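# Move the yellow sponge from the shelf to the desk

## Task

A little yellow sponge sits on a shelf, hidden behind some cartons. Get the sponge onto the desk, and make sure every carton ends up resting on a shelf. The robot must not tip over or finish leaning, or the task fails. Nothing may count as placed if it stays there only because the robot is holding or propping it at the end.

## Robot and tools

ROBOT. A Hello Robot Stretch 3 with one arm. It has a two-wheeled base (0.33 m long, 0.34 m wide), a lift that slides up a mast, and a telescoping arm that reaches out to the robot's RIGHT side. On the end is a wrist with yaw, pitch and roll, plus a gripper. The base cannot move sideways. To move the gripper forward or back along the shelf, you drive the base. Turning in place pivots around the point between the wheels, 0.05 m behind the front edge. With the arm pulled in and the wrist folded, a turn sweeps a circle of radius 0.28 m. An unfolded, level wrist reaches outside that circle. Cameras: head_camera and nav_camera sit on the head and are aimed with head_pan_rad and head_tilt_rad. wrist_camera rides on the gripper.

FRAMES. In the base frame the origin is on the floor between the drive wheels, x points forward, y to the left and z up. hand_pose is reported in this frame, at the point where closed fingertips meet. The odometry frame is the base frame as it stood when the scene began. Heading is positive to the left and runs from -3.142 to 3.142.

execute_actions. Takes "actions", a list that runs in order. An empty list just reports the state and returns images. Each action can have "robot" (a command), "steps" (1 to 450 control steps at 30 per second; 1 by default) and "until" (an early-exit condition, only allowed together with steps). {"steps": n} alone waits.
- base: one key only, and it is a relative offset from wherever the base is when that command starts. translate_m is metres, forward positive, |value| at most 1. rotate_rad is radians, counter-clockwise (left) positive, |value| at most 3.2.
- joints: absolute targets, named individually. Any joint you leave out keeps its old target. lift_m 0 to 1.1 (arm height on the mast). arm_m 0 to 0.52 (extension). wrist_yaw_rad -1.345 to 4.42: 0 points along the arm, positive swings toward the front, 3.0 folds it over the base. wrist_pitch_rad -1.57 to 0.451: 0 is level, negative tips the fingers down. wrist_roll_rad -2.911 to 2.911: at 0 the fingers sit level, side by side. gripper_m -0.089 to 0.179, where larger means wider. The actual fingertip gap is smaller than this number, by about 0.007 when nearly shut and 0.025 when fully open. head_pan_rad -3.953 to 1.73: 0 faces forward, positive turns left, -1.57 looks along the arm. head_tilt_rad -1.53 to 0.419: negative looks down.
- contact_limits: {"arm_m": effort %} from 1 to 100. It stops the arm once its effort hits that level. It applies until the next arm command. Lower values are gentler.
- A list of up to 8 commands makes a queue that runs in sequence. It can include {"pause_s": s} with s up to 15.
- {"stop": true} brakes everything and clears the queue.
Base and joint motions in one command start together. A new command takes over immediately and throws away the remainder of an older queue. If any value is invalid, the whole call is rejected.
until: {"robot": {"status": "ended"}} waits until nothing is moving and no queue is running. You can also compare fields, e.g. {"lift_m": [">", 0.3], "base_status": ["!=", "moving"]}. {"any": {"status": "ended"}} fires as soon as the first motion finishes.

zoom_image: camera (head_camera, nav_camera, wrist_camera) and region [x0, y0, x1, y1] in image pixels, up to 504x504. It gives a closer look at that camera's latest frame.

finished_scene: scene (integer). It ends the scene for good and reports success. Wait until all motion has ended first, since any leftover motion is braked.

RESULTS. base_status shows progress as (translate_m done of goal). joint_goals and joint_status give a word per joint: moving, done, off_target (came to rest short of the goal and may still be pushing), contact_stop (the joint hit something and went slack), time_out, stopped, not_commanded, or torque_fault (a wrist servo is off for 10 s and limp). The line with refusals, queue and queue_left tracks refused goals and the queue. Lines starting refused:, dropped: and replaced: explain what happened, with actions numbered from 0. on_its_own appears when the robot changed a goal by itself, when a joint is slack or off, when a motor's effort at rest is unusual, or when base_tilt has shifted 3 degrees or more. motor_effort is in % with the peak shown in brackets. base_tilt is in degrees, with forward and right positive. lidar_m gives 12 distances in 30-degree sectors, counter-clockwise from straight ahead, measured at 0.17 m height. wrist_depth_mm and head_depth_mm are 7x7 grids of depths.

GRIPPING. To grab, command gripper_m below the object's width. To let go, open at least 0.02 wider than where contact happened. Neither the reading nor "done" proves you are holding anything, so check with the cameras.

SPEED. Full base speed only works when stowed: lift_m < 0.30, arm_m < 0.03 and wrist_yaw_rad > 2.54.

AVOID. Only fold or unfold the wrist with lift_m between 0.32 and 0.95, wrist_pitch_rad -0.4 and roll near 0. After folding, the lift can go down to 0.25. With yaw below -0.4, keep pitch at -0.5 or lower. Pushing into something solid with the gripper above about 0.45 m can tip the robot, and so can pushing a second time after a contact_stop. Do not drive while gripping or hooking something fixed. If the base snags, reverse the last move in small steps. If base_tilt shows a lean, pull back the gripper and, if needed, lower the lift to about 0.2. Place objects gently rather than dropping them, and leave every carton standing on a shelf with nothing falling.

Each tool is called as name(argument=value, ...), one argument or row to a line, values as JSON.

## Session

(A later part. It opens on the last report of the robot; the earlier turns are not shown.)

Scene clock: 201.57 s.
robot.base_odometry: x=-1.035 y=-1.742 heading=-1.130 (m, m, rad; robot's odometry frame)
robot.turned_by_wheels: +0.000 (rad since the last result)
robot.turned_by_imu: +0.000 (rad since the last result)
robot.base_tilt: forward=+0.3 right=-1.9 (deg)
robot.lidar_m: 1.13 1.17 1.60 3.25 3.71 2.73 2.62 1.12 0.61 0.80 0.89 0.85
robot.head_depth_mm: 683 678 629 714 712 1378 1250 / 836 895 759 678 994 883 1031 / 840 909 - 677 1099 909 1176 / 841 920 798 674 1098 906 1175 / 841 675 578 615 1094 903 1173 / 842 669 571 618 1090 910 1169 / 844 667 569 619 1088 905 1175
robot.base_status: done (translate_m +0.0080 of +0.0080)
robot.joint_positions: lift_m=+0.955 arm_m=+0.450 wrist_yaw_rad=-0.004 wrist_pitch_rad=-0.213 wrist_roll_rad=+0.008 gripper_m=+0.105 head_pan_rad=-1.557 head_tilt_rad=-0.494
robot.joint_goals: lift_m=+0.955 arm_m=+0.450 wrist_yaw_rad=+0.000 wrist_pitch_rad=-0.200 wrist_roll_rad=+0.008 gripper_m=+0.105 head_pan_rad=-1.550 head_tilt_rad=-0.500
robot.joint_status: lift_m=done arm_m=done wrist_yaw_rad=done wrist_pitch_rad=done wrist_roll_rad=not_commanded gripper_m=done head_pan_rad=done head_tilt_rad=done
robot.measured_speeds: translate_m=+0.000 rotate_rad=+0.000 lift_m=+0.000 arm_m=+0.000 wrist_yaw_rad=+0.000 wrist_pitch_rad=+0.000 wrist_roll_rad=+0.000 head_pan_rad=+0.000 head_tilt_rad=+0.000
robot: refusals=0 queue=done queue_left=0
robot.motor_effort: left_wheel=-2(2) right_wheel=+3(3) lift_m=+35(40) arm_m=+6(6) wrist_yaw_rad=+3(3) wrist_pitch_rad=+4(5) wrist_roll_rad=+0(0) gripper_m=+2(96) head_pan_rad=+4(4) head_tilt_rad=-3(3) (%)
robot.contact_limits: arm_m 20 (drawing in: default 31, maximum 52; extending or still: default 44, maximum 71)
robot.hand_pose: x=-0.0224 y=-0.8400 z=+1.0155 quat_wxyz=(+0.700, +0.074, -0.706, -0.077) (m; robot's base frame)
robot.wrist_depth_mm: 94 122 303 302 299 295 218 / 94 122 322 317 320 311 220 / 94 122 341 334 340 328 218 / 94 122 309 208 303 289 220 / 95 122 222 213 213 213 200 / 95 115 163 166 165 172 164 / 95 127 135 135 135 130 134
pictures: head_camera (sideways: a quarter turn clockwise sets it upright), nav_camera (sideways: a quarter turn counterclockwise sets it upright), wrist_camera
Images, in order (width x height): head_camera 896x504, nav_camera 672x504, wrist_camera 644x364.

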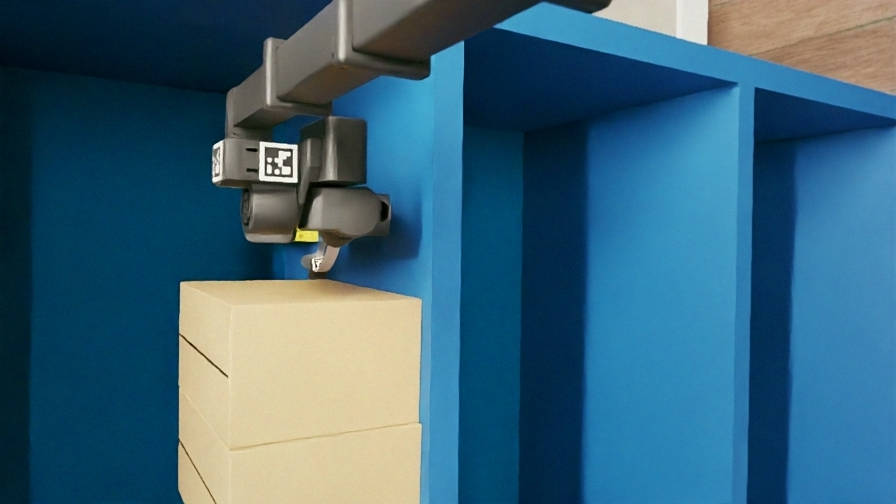

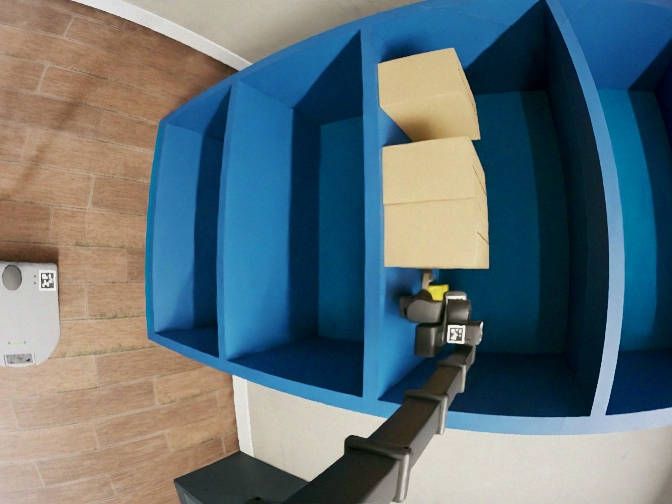

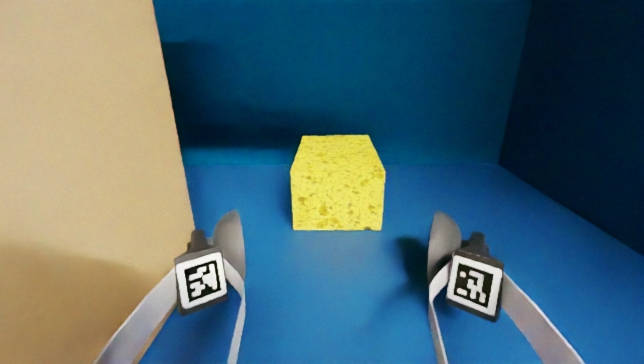

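execute_actions(
  actions=[
    {"robot":[{"joints":{"arm_m":0.52},"contact_limits":{"arm_m":20}}],"steps":450,"until":{"robot":{"status":"ended"}}},
  ],
)

Scene clock: 207.17 s.
robot.base_odometry: x=-1.035 y=-1.742 heading=-1.130 (m, m, rad; robot's odometry frame)
robot.turned_by_wheels: +0.000 (rad since the last result)
robot.turned_by_imu: +0.000 (rad since the last result)
robot.base_tilt: forward=+0.3 right=-1.9 (deg)
robot.lidar_m: 1.13 1.17 1.60 3.23 3.72 2.73 2.63 1.12 0.61 0.81 0.89 0.85
robot.head_depth_mm: 685 677 - 714 721 1382 1252 / 837 892 784 678 997 882 1029 / 840 905 757 676 1096 909 1179 / 837 919 805 676 1099 906 1174 / 845 673 580 617 1095 908 1177 / 844 670 571 619 1092 905 1172 / 841 669 568 618 1093 905 1168
robot.base_status: done (translate_m +0.0080 of +0.0080)
robot.joint_positions: lift_m=+0.955 arm_m=+0.520 wrist_yaw_rad=-0.002 wrist_pitch_rad=-0.214 wrist_roll_rad=+0.008 gripper_m=+0.105 head_pan_rad=-1.557 head_tilt_rad=-0.494
robot.joint_goals: lift_m=+0.955 arm_m=+0.520 wrist_yaw_rad=+0.000 wrist_pitch_rad=-0.200 wrist_roll_rad=+0.008 gripper_m=+0.105 head_pan_rad=-1.550 head_tilt_rad=-0.500
robot.joint_status: lift_m=done arm_m=done wrist_yaw_rad=done wrist_pitch_rad=done wrist_roll_rad=not_commanded gripper_m=done head_pan_rad=done head_tilt_rad=done
robot.measured_speeds: translate_m=+0.000 rotate_rad=+0.000 lift_m=+0.000 arm_m=+0.000 wrist_yaw_rad=+0.000 wrist_pitch_rad=+0.000 wrist_roll_rad=+0.000 head_pan_rad=+0.000 head_tilt_rad=+0.000
robot: refusals=0 queue=done queue_left=0
robot.motor_effort: left_wheel=-1(2) right_wheel=+1(3) lift_m=+35(35) arm_m=+7(7) wrist_yaw_rad=+1(3) wrist_pitch_rad=+4(4) wrist_roll_rad=+0(0) gripper_m=+1(2) head_pan_rad=+4(5) head_tilt_rad=-3(4) (%)
robot.contact_limits: arm_m 20 (drawing in: default 31, maximum 52; extending or still: default 44, maximum 71)
robot.hand_pose: x=-0.0219 y=-0.9099 z=+1.0154 quat_wxyz=(+0.700, +0.075, -0.706, -0.077) (m; robot's base frame)
robot.wrist_depth_mm: 245 243 241 239 238 235 221 / 259 258 255 253 251 250 221 / 276 274 271 268 268 266 219 / 287 286 283 183 277 275 219 / 151 218 229 141 145 212 201 / 94 168 162 150 151 172 164 / 94 131 135 135 135 130 134
pictures: head_camera (sideways: a quarter turn clockwise sets it upright), nav_camera (sideways: a quarter turn counterclockwise sets it upright), wrist_camera
Images, in order (width x height): head_camera 896x504, nav_camera 672x504, wrist_camera 644x364.

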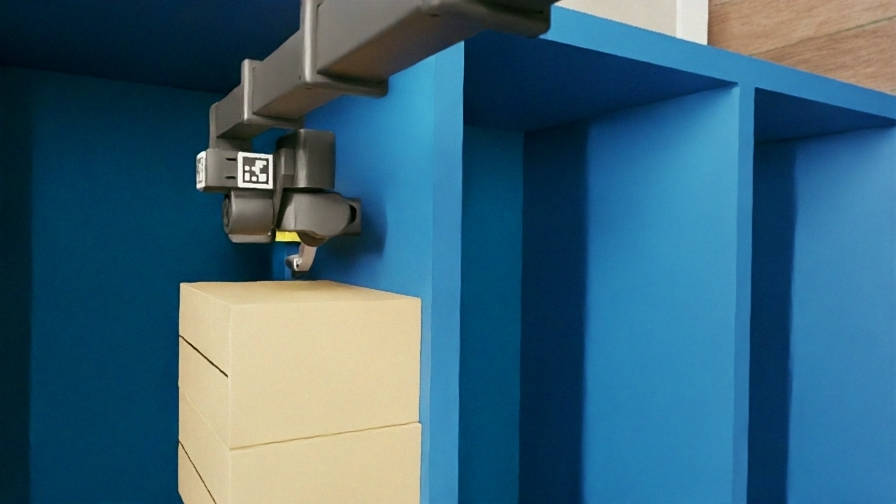

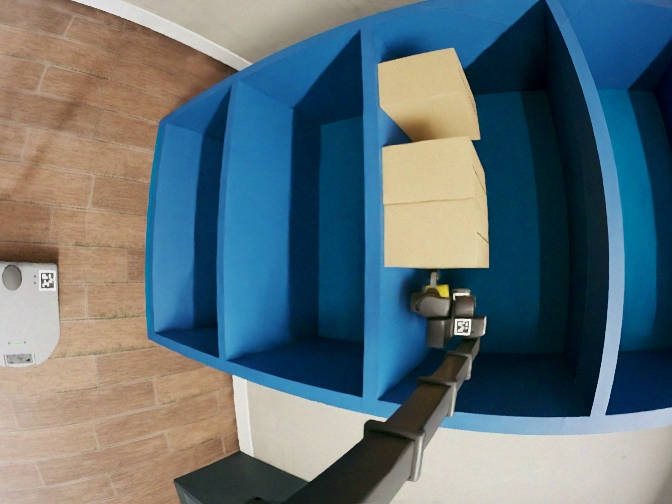

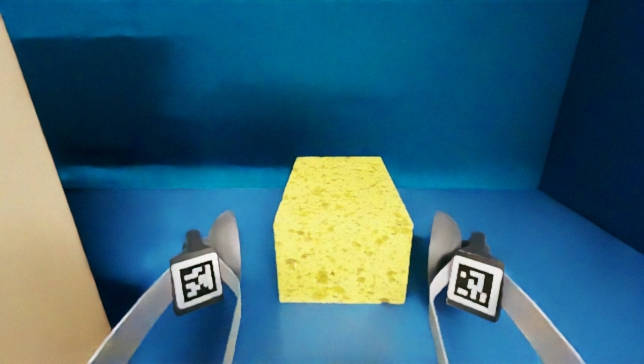

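execute_actions(
  actions=[
    {"robot":[{"joints":{"gripper_m":0.03}},{"joints":{"arm_m":0.485}},{"joints":{"gripper_m":0.095}},{"joints":{"arm_m":0.52}},{"joints":{"gripper_m":0.02}},{"joints":{"lift_m":0.975},"base":{"translate_m":-0.015}}],"steps":450,"until":{"robot":{"status":"ended"}}},
  ],
)

Scene clock: 220.07 s.
robot.base_odometry: x=-1.041 y=-1.728 heading=-1.130 (m, m, rad; robot's odometry frame)
robot.turned_by_wheels: +0.000 (rad since the last result)
robot.turned_by_imu: +0.001 (rad since the last result)
robot.base_tilt: forward=+0.4 right=-1.9 (deg)
robot.lidar_m: 1.14 1.19 1.62 3.69 3.69 2.71 2.60 1.11 0.61 0.75 0.91 0.86
robot.head_depth_mm: 638 632 - 643 717 1412 1249 / 828 881 806 677 933 857 1014 / 838 893 757 677 1095 908 1172 / 838 907 807 675 1095 906 1172 / 842 758 587 640 1094 903 1170 / 842 670 572 619 1090 905 1175 / 844 667 569 620 1087 904 1172
robot.base_status: done (translate_m -0.0150 of -0.0150)
robot.joint_positions: lift_m=+0.975 arm_m=+0.520 wrist_yaw_rad=-0.001 wrist_pitch_rad=-0.217 wrist_roll_rad=+0.008 gripper_m=+0.021 head_pan_rad=-1.557 head_tilt_rad=-0.494
robot.joint_goals: lift_m=+0.975 arm_m=+0.520 wrist_yaw_rad=+0.000 wrist_pitch_rad=-0.200 wrist_roll_rad=+0.008 gripper_m=+0.020 head_pan_rad=-1.550 head_tilt_rad=-0.500
robot.joint_status: lift_m=done arm_m=done wrist_yaw_rad=done wrist_pitch_rad=done wrist_roll_rad=not_commanded gripper_m=done head_pan_rad=done head_tilt_rad=done
robot.measured_speeds: translate_m=+0.000 rotate_rad=+0.000 lift_m=+0.000 arm_m=+0.000 wrist_yaw_rad=+0.000 wrist_pitch_rad=+0.000 wrist_roll_rad=+0.000 head_pan_rad=+0.000 head_tilt_rad=+0.000
robot: refusals=0 queue=done queue_left=0
robot.motor_effort: left_wheel=+0(3) right_wheel=+1(4) lift_m=+36(38) arm_m=+5(5) wrist_yaw_rad=+1(1) wrist_pitch_rad=+5(5) wrist_roll_rad=+0(1) gripper_m=-22(100) head_pan_rad=+5(4) head_tilt_rad=-3(4) (%)
robot.hand_pose: x=-0.0217 y=-0.9097 z=+1.0346 quat_wxyz=(+0.700, +0.076, -0.706, -0.078) (m; robot's base frame)
robot.wrist_depth_mm: 244 243 241 238 237 235 204 / 257 257 255 252 252 250 203 / 276 275 272 268 266 264 203 / 296 295 290 196 281 280 203 / 255 252 251 131 140 248 203 / 196 195 116 113 111 192 185 / 109 159 153 120 146 157 156
pictures: head_camera (sideways: a quarter turn clockwise sets it upright), nav_camera (sideways: a quarter turn counterclockwise sets it upright), wrist_camera
Images, in order (width x height): head_camera 896x504, nav_camera 672x504, wrist_camera 644x364.

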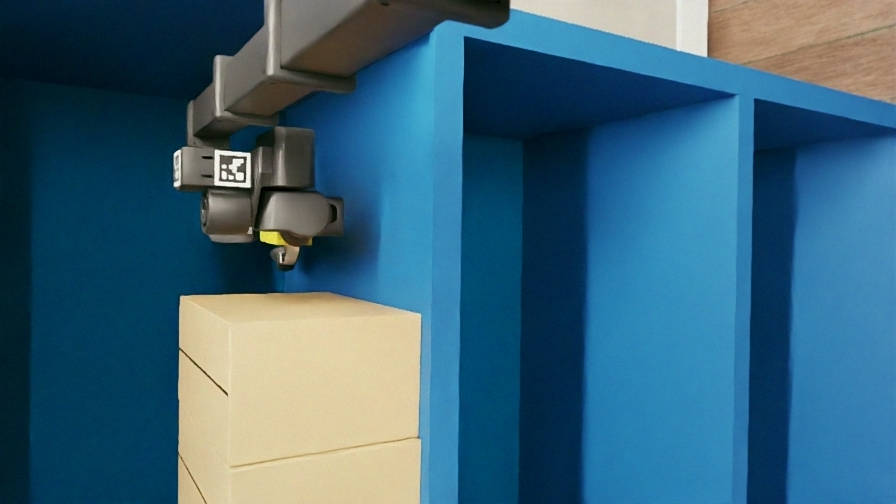

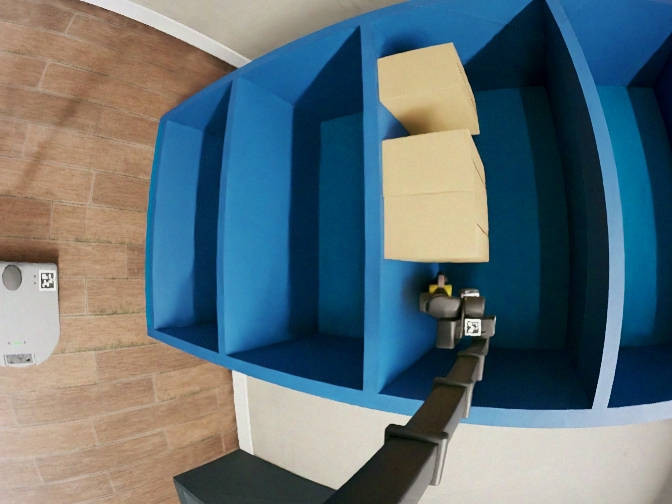

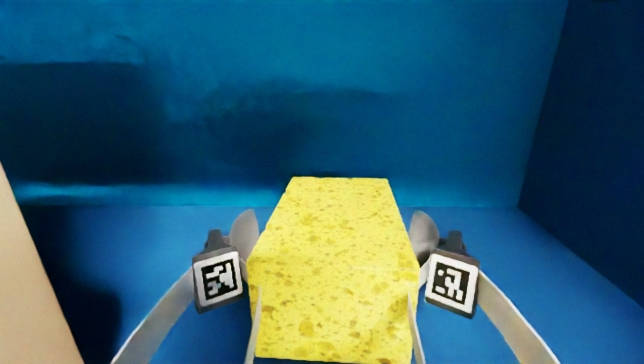

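execute_actions(
  actions=[
    {"robot":{"joints":{"arm_m":0.0,"head_pan_rad":-0.1,"head_tilt_rad":-0.3}},"steps":450,"until":{"robot":{"arm_m":["<",0.08]}}},
    {"robot":{"joints":{"lift_m":0.285,"wrist_pitch_rad":-0.4},"base":{"rotate_rad":1.7}},"steps":450,"until":{"robot":{"lift_m":["<",0.9]}}},
    {"robot":{"joints":{"wrist_yaw_rad":2.7}},"steps":450,"until":{"robot":{"base_status":["!=","moving"]}}},
    {"robot":{"base":{"translate_m":1.0}},"steps":450,"until":{"robot":{"lift_m":["<",0.295]}}},
    {"robot":{"base":{"translate_m":1.0}},"steps":450,"until":{"robot":{"status":"ended"}}},
  ],
)

Scene clock: 249.70 s.
robot.base_odometry: x=+0.017 y=-1.050 heading=+0.570 (m, m, rad; robot's odometry frame)
robot.turned_by_wheels: +1.700 (rad since the last result)
robot.turned_by_imu: +1.693 (rad since the last result)
robot.base_tilt: forward=+0.3 right=-1.9 (deg)
robot.lidar_m: 2.00 2.31 2.48 2.45 2.46 1.98 1.82 1.65 1.32 1.30 1.42 2.15
robot.head_depth_mm: 2066 2200 2347 2496 2394 1781 1421 / 2056 2190 2363 2491 2388 1778 1421 / 2071 2206 2280 2492 2264 1778 1424 / 2079 2208 2306 2510 2366 1783 1420 / 2079 2196 2294 2517 2353 1769 1424 / 2094 2206 2302 2550 2365 1772 1417 / 2098 2240 2300 2543 2363 1778 1413
robot.base_status: done (translate_m +1.0000 of +1.0000)
robot.joint_positions: lift_m=+0.285 arm_m=+0.003 wrist_yaw_rad=+2.698 wrist_pitch_rad=-0.417 wrist_roll_rad=+0.008 gripper_m=+0.021 head_pan_rad=-0.107 head_tilt_rad=-0.309
robot.joint_goals: lift_m=+0.285 arm_m=+0.000 wrist_yaw_rad=+2.700 wrist_pitch_rad=-0.400 wrist_roll_rad=+0.008 gripper_m=+0.020 head_pan_rad=-0.100 head_tilt_rad=-0.300
robot.joint_status: lift_m=done arm_m=done wrist_yaw_rad=done wrist_pitch_rad=done wrist_roll_rad=not_commanded gripper_m=done head_pan_rad=done head_tilt_rad=done
robot.measured_speeds: translate_m=+0.000 rotate_rad=+0.000 lift_m=+0.000 arm_m=+0.000 wrist_yaw_rad=+0.000 wrist_pitch_rad=+0.000 wrist_roll_rad=+0.000 head_pan_rad=+0.000 head_tilt_rad=+0.000
robot: refusals=0 queue=done queue_left=0
robot.motor_effort: left_wheel=-1(4) right_wheel=+1(5) lift_m=+19(37) arm_m=-4(5) wrist_yaw_rad=+1(3) wrist_pitch_rad=+5(5) wrist_roll_rad=+0(1) gripper_m=-23(22) head_pan_rad=+4(54) head_tilt_rad=+6(26) (%)
robot.hand_pose: x=+0.0751 y=+0.0545 z=+0.2983 quat_wxyz=(+0.295, +0.709, -0.010, +0.640) (m; robot's base frame)
robot.wrist_depth_mm: - - - - - - - / - - - - - - - / - - - - 990 970 972 / - 762 757 195 748 740 731 / - 612 595 131 139 592 578 / - 528 115 113 110 494 488 / 438 - - 121 399 424 422
pictures: head_camera (sideways: a quarter turn clockwise sets it upright), nav_camera (sideways: a quarter turn counterclockwise sets it upright), wrist_camera
Images, in order (width x height): head_camera 896x504, nav_camera 672x504, wrist_camera 644x364.

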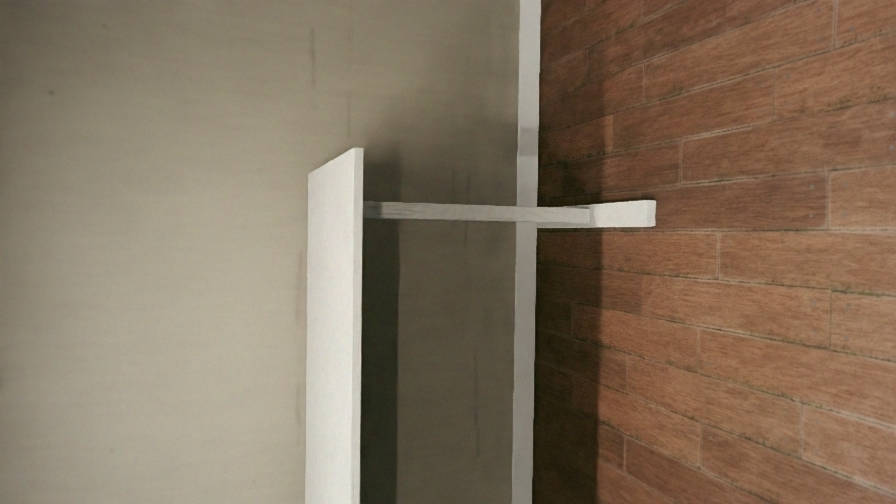

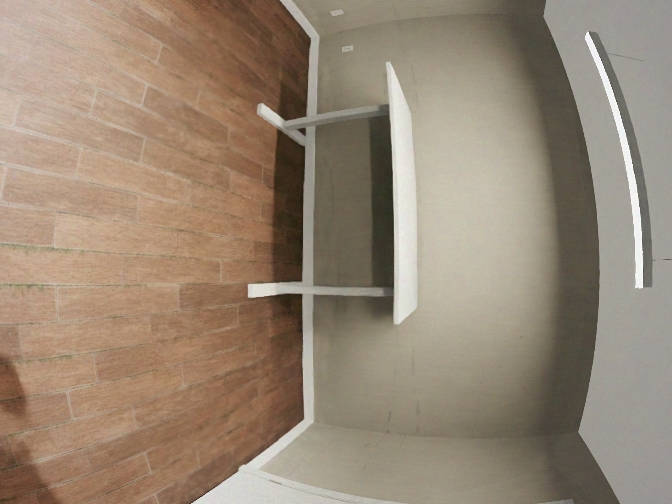

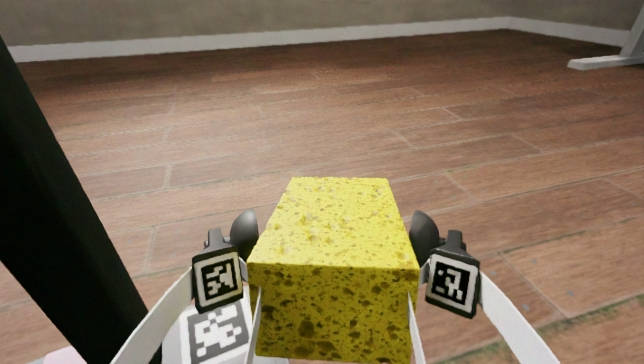

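execute_actions(
  actions=[
    {"robot":{"base":{"translate_m":1.0}},"steps":450,"until":{"robot":{"translate_m":[">",0.85]}}},
    {"robot":{"joints":{"lift_m":0.93,"head_pan_rad":-1.5,"head_tilt_rad":-0.6}},"steps":450,"until":{"robot":{"base_status":["!=","moving"]}}},
    {"robot":{"base":{"rotate_rad":1.45},"joints":{"wrist_yaw_rad":0}},"steps":450,"until":{"robot":{"wrist_yaw_rad":["<",0.5]}}},
    {"robot":{"joints":{"wrist_pitch_rad":-0.2}},"steps":450,"until":{"robot":{"status":"ended"}}},
  ],
)

Scene clock: 266.90 s.
robot.base_odometry: x=+0.859 y=-0.510 heading=+2.020 (m, m, rad; robot's odometry frame)
robot.turned_by_wheels: +1.450 (rad since the last result)
robot.turned_by_imu: +1.443 (rad since the last result)
robot.base_tilt: forward=+0.2 right=-1.9 (deg)
robot.lidar_m: 2.31 2.41 3.17 2.80 2.01 1.48 1.41 1.48 1.54 1.04 1.44 2.13
robot.head_depth_mm: 1209 1193 767 1709 1738 - - / 1220 1186 807 1204 - - - / 1229 1183 806 473 - - - / 1237 1176 803 1755 1672 1387 1188 / 1249 1181 800 1813 1677 1390 1189 / 1263 1175 800 1824 1669 1387 1181 / 1276 1169 843 1844 1656 1388 1189
robot.base_status: done (rotate_rad +1.4499 of +1.4500)
robot.joint_positions: lift_m=+0.930 arm_m=+0.003 wrist_yaw_rad=+0.002 wrist_pitch_rad=-0.222 wrist_roll_rad=+0.008 gripper_m=+0.021 head_pan_rad=-1.493 head_tilt_rad=-0.592
robot.joint_goals: lift_m=+0.930 arm_m=+0.000 wrist_yaw_rad=+0.000 wrist_pitch_rad=-0.200 wrist_roll_rad=+0.008 gripper_m=+0.020 head_pan_rad=-1.500 head_tilt_rad=-0.600
robot.joint_status: lift_m=done arm_m=done wrist_yaw_rad=done wrist_pitch_rad=done wrist_roll_rad=not_commanded gripper_m=done head_pan_rad=done head_tilt_rad=done
robot.measured_speeds: translate_m=+0.000 rotate_rad=+0.000 lift_m=+0.000 arm_m=+0.000 wrist_yaw_rad=+0.000 wrist_pitch_rad=+0.000 wrist_roll_rad=+0.000 head_pan_rad=+0.000 head_tilt_rad=+0.000
robot: refusals=0 queue=done queue_left=0
robot.motor_effort: left_wheel=+0(6) right_wheel=+1(5) lift_m=+37(39) arm_m=-5(5) wrist_yaw_rad=-1(2) wrist_pitch_rad=+7(8) wrist_roll_rad=+0(0) gripper_m=-22(23) head_pan_rad=-4(52) head_tilt_rad=-4(31) (%)
robot.hand_pose: x=-0.0209 y=-0.3929 z=+0.9883 quat_wxyz=(+0.700, +0.079, -0.705, -0.078) (m; robot's base frame)
robot.wrist_depth_mm: - - - - - - - / - - - - - - - / 607 599 593 589 567 566 - / - - - 195 827 - - / - - - 131 140 - - / - - 116 113 110 - - / - - - 120 - - -
pictures: head_camera (sideways: a quarter turn clockwise sets it upright), nav_camera (sideways: a quarter turn counterclockwise sets it upright), wrist_camera
Images, in order (width x height): head_camera 896x504, nav_camera 672x504, wrist_camera 644x364.

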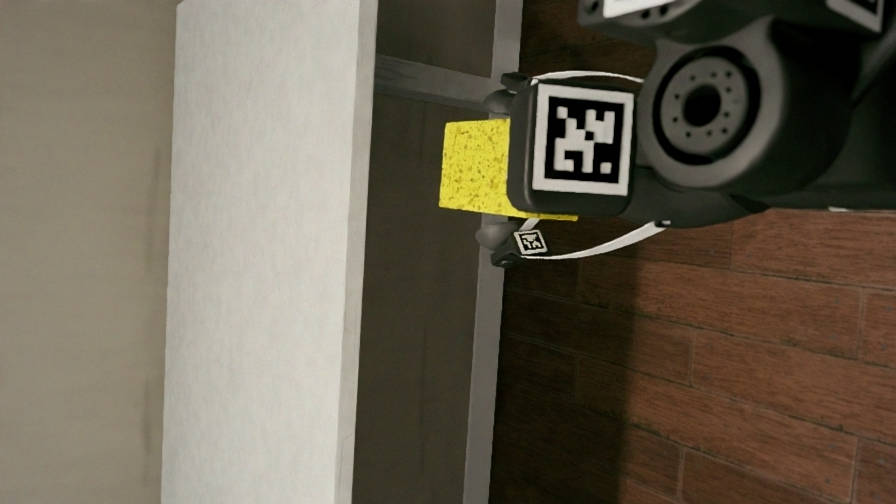

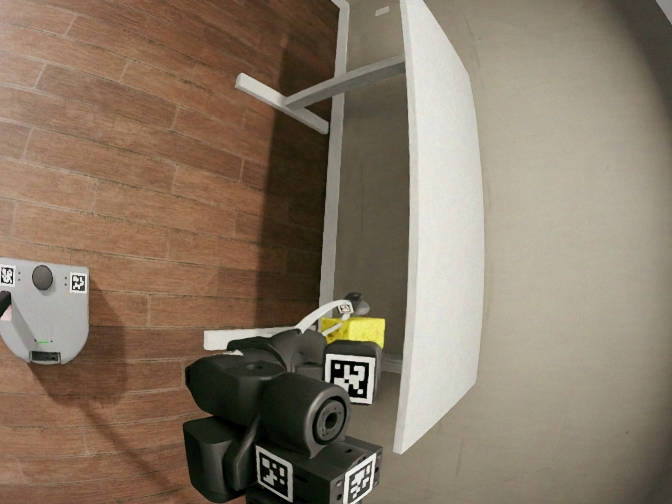

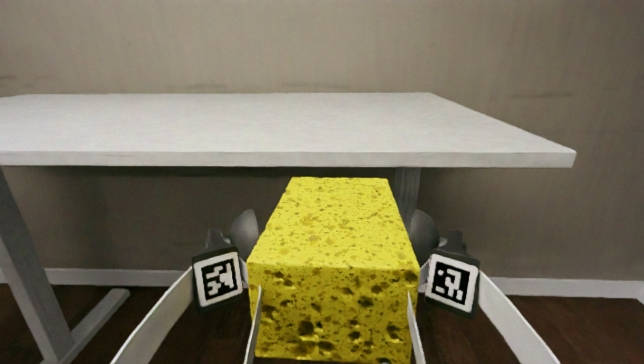

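execute_actions(
  actions=[
    {"robot":{"joints":{"lift_m":0.965,"arm_m":0.5},"contact_limits":{"arm_m":20}},"steps":450,"until":{"robot":{"status":"ended"}}},
  ],
)

Scene clock: 282.73 s.
robot.base_odometry: x=+0.859 y=-0.510 heading=+2.020 (m, m, rad; robot's odometry frame)
robot.turned_by_wheels: +0.000 (rad since the last result)
robot.turned_by_imu: +0.000 (rad since the last result)
robot.base_tilt: forward=+0.4 right=-1.8 (deg)
robot.lidar_m: 2.32 2.42 3.17 2.80 2.01 1.49 1.42 1.47 1.53 1.04 1.43 2.13
robot.head_depth_mm: 1211 - 730 1723 1691 1389 1188 / 1216 - 804 1646 1547 1387 1191 / 1232 - 782 1761 1673 1392 1192 / 1236 1174 803 1785 1677 1389 1189 / 1252 1173 798 1799 1680 1389 1186 / 1258 1165 798 1825 1679 1387 1192 / 1274 1167 841 1842 1667 1381 1187
robot.base_status: done (rotate_rad +1.4499 of +1.4500)
robot.joint_positions: lift_m=+0.965 arm_m=+0.500 wrist_yaw_rad=+0.001 wrist_pitch_rad=-0.222 wrist_roll_rad=+0.008 gripper_m=+0.021 head_pan_rad=-1.493 head_tilt_rad=-0.592
robot.joint_goals: lift_m=+0.965 arm_m=+0.500 wrist_yaw_rad=+0.000 wrist_pitch_rad=-0.200 wrist_roll_rad=+0.008 gripper_m=+0.020 head_pan_rad=-1.500 head_tilt_rad=-0.600
robot.joint_status: lift_m=done arm_m=done wrist_yaw_rad=done wrist_pitch_rad=done wrist_roll_rad=not_commanded gripper_m=done head_pan_rad=done head_tilt_rad=done
robot.measured_speeds: translate_m=+0.000 rotate_rad=+0.000 lift_m=+0.000 arm_m=+0.000 wrist_yaw_rad=+0.000 wrist_pitch_rad=+0.000 wrist_roll_rad=+0.000 head_pan_rad=+0.000 head_tilt_rad=+0.000
robot: refusals=0 queue=done queue_left=0
robot.motor_effort: left_wheel=+0(1) right_wheel=+1(1) lift_m=+36(38) arm_m=+5(4) wrist_yaw_rad=+0(1) wrist_pitch_rad=+6(6) wrist_roll_rad=+0(0) gripper_m=-23(23) head_pan_rad=-5(5) head_tilt_rad=-4(4) (%)
robot.contact_limits: arm_m 20 (drawing in: default 31, maximum 52; extending or still: default 44, maximum 71)
robot.hand_pose: x=-0.0212 y=-0.8893 z=+1.0234 quat_wxyz=(+0.700, +0.079, -0.705, -0.078) (m; robot's base frame)
robot.wrist_depth_mm: 690 675 687 661 657 649 645 / 736 727 709 710 698 683 679 / 758 771 758 734 727 721 726 / 442 433 431 195 423 420 754 / 312 308 307 131 140 303 301 / 240 240 117 113 110 233 233 / 196 195 187 120 178 192 191
pictures: head_camera (sideways: a quarter turn clockwise sets it upright), nav_camera (sideways: a quarter turn counterclockwise sets it upright), wrist_camera
Images, in order (width x height): head_camera 896x504, nav_camera 672x504, wrist_camera 644x364.

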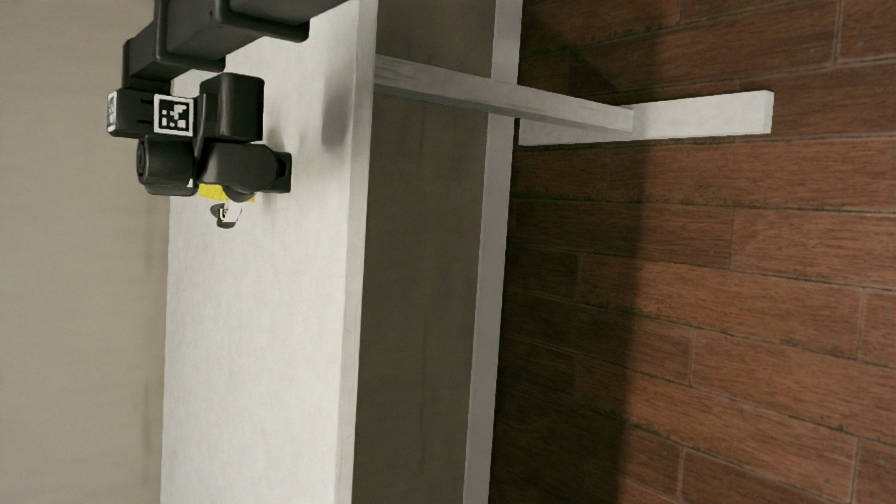

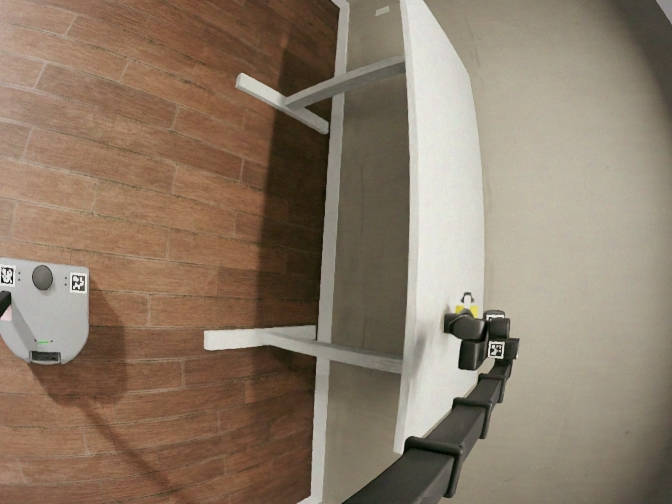

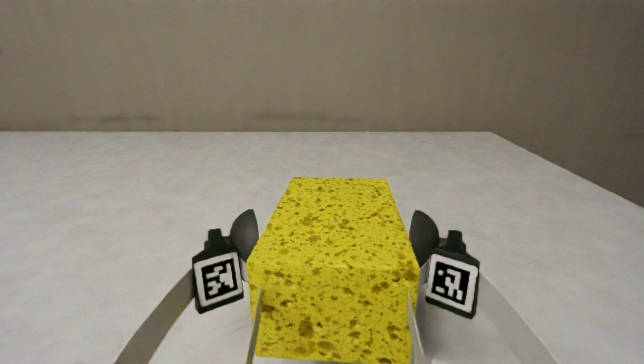

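execute_actions(
  actions=[
    {"robot":[{"joints":{"lift_m":0.918}},{"joints":{"gripper_m":0.11}},{"joints":{"lift_m":0.97,"arm_m":0.42,"head_pan_rad":1.4,"head_tilt_rad":-0.1}}],"steps":450,"until":{"robot":{"status":"ended"}}},
  ],
)

Scene clock: 291.67 s.
robot.base_odometry: x=+0.859 y=-0.510 heading=+2.020 (m, m, rad; robot's odometry frame)
robot.turned_by_wheels: +0.000 (rad since the last result)
robot.turned_by_imu: +0.000 (rad since the last result)
robot.base_tilt: forward=+0.4 right=-2.0 (deg)
robot.lidar_m: 2.32 2.42 3.19 2.80 2.01 1.48 1.42 1.48 1.53 1.04 1.43 2.13
robot.head_depth_mm: 2424 3156 3093 3069 3169 2341 1731 / 2299 3140 3222 3308 3386 2334 1732 / 2290 3062 3126 3220 2947 2324 1719 / 2366 3034 3090 3193 3266 2325 1729 / 2890 2970 3074 3148 3235 2313 1736 / 2866 2897 3016 3056 3109 2320 1724 / 2817 2853 2958 3032 3078 2322 1733
robot.base_status: done (rotate_rad +1.4499 of +1.4500)
robot.joint_positions: lift_m=+0.970 arm_m=+0.420 wrist_yaw_rad=+0.001 wrist_pitch_rad=-0.221 wrist_roll_rad=+0.008 gripper_m=+0.110 head_pan_rad=+1.393 head_tilt_rad=-0.112
robot.joint_goals: lift_m=+0.970 arm_m=+0.420 wrist_yaw_rad=+0.000 wrist_pitch_rad=-0.200 wrist_roll_rad=+0.008 gripper_m=+0.110 head_pan_rad=+1.400 head_tilt_rad=-0.100
robot.joint_status: lift_m=done arm_m=done wrist_yaw_rad=done wrist_pitch_rad=done wrist_roll_rad=not_commanded gripper_m=done head_pan_rad=done head_tilt_rad=done
robot.measured_speeds: translate_m=+0.000 rotate_rad=+0.000 lift_m=+0.000 arm_m=+0.000 wrist_yaw_rad=+0.000 wrist_pitch_rad=+0.000 wrist_roll_rad=+0.000 head_pan_rad=+0.000 head_tilt_rad=+0.000
robot: refusals=0 queue=done queue_left=0
robot.motor_effort: left_wheel=-1(1) right_wheel=+1(1) lift_m=+35(34) arm_m=-5(6) wrist_yaw_rad=-1(1) wrist_pitch_rad=+6(6) wrist_roll_rad=+0(0) gripper_m=+0(93) head_pan_rad=+4(50) head_tilt_rad=+8(42) (%)
robot.hand_pose: x=-0.0212 y=-0.8101 z=+1.0287 quat_wxyz=(+0.700, +0.078, -0.705, -0.078) (m; robot's base frame)
robot.wrist_depth_mm: 764 781 747 738 721 716 708 / 816 799 803 778 782 750 753 / 785 779 778 763 740 781 781 / 459 454 446 447 447 437 830 / 322 319 337 232 312 312 312 / 248 253 235 211 233 255 241 / 202 201 200 199 199 192 198
pictures: head_camera (sideways: a quarter turn clockwise sets it upright), nav_camera (sideways: a quarter turn counterclockwise sets it upright), wrist_camera
Images, in order (width x height): head_camera 896x504, nav_camera 672x504, wrist_camera 644x364.

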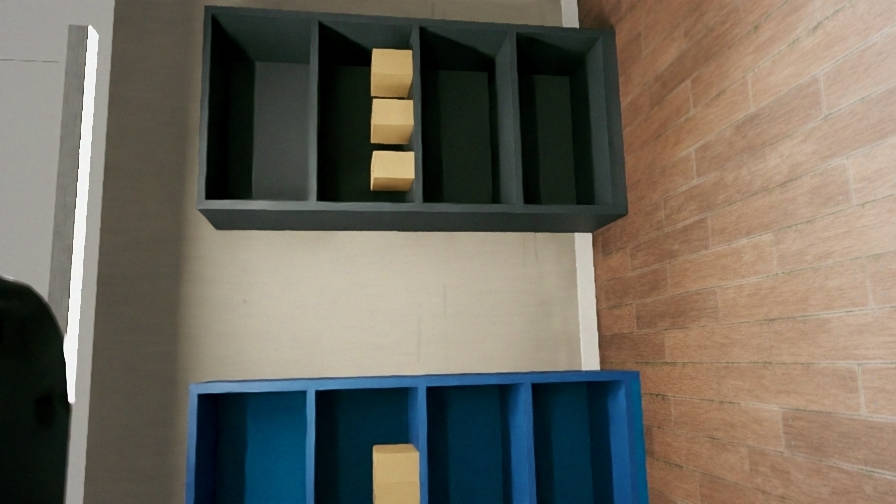

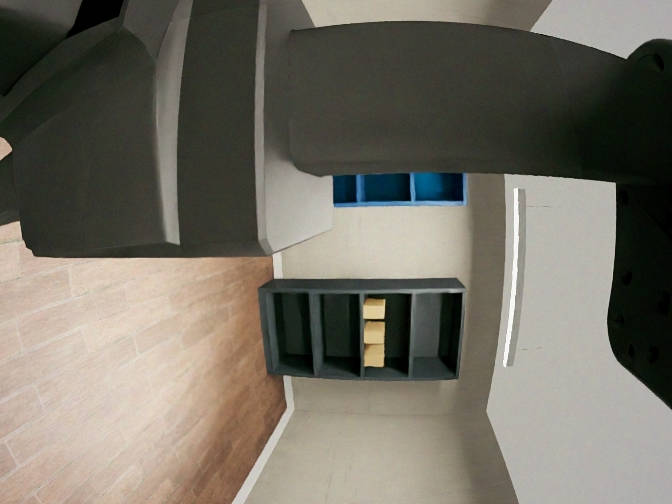

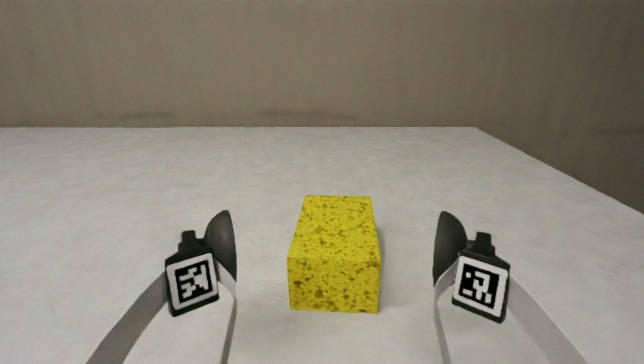

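finished_scene(
  scene=1,
)

The scene is finished: the task was done.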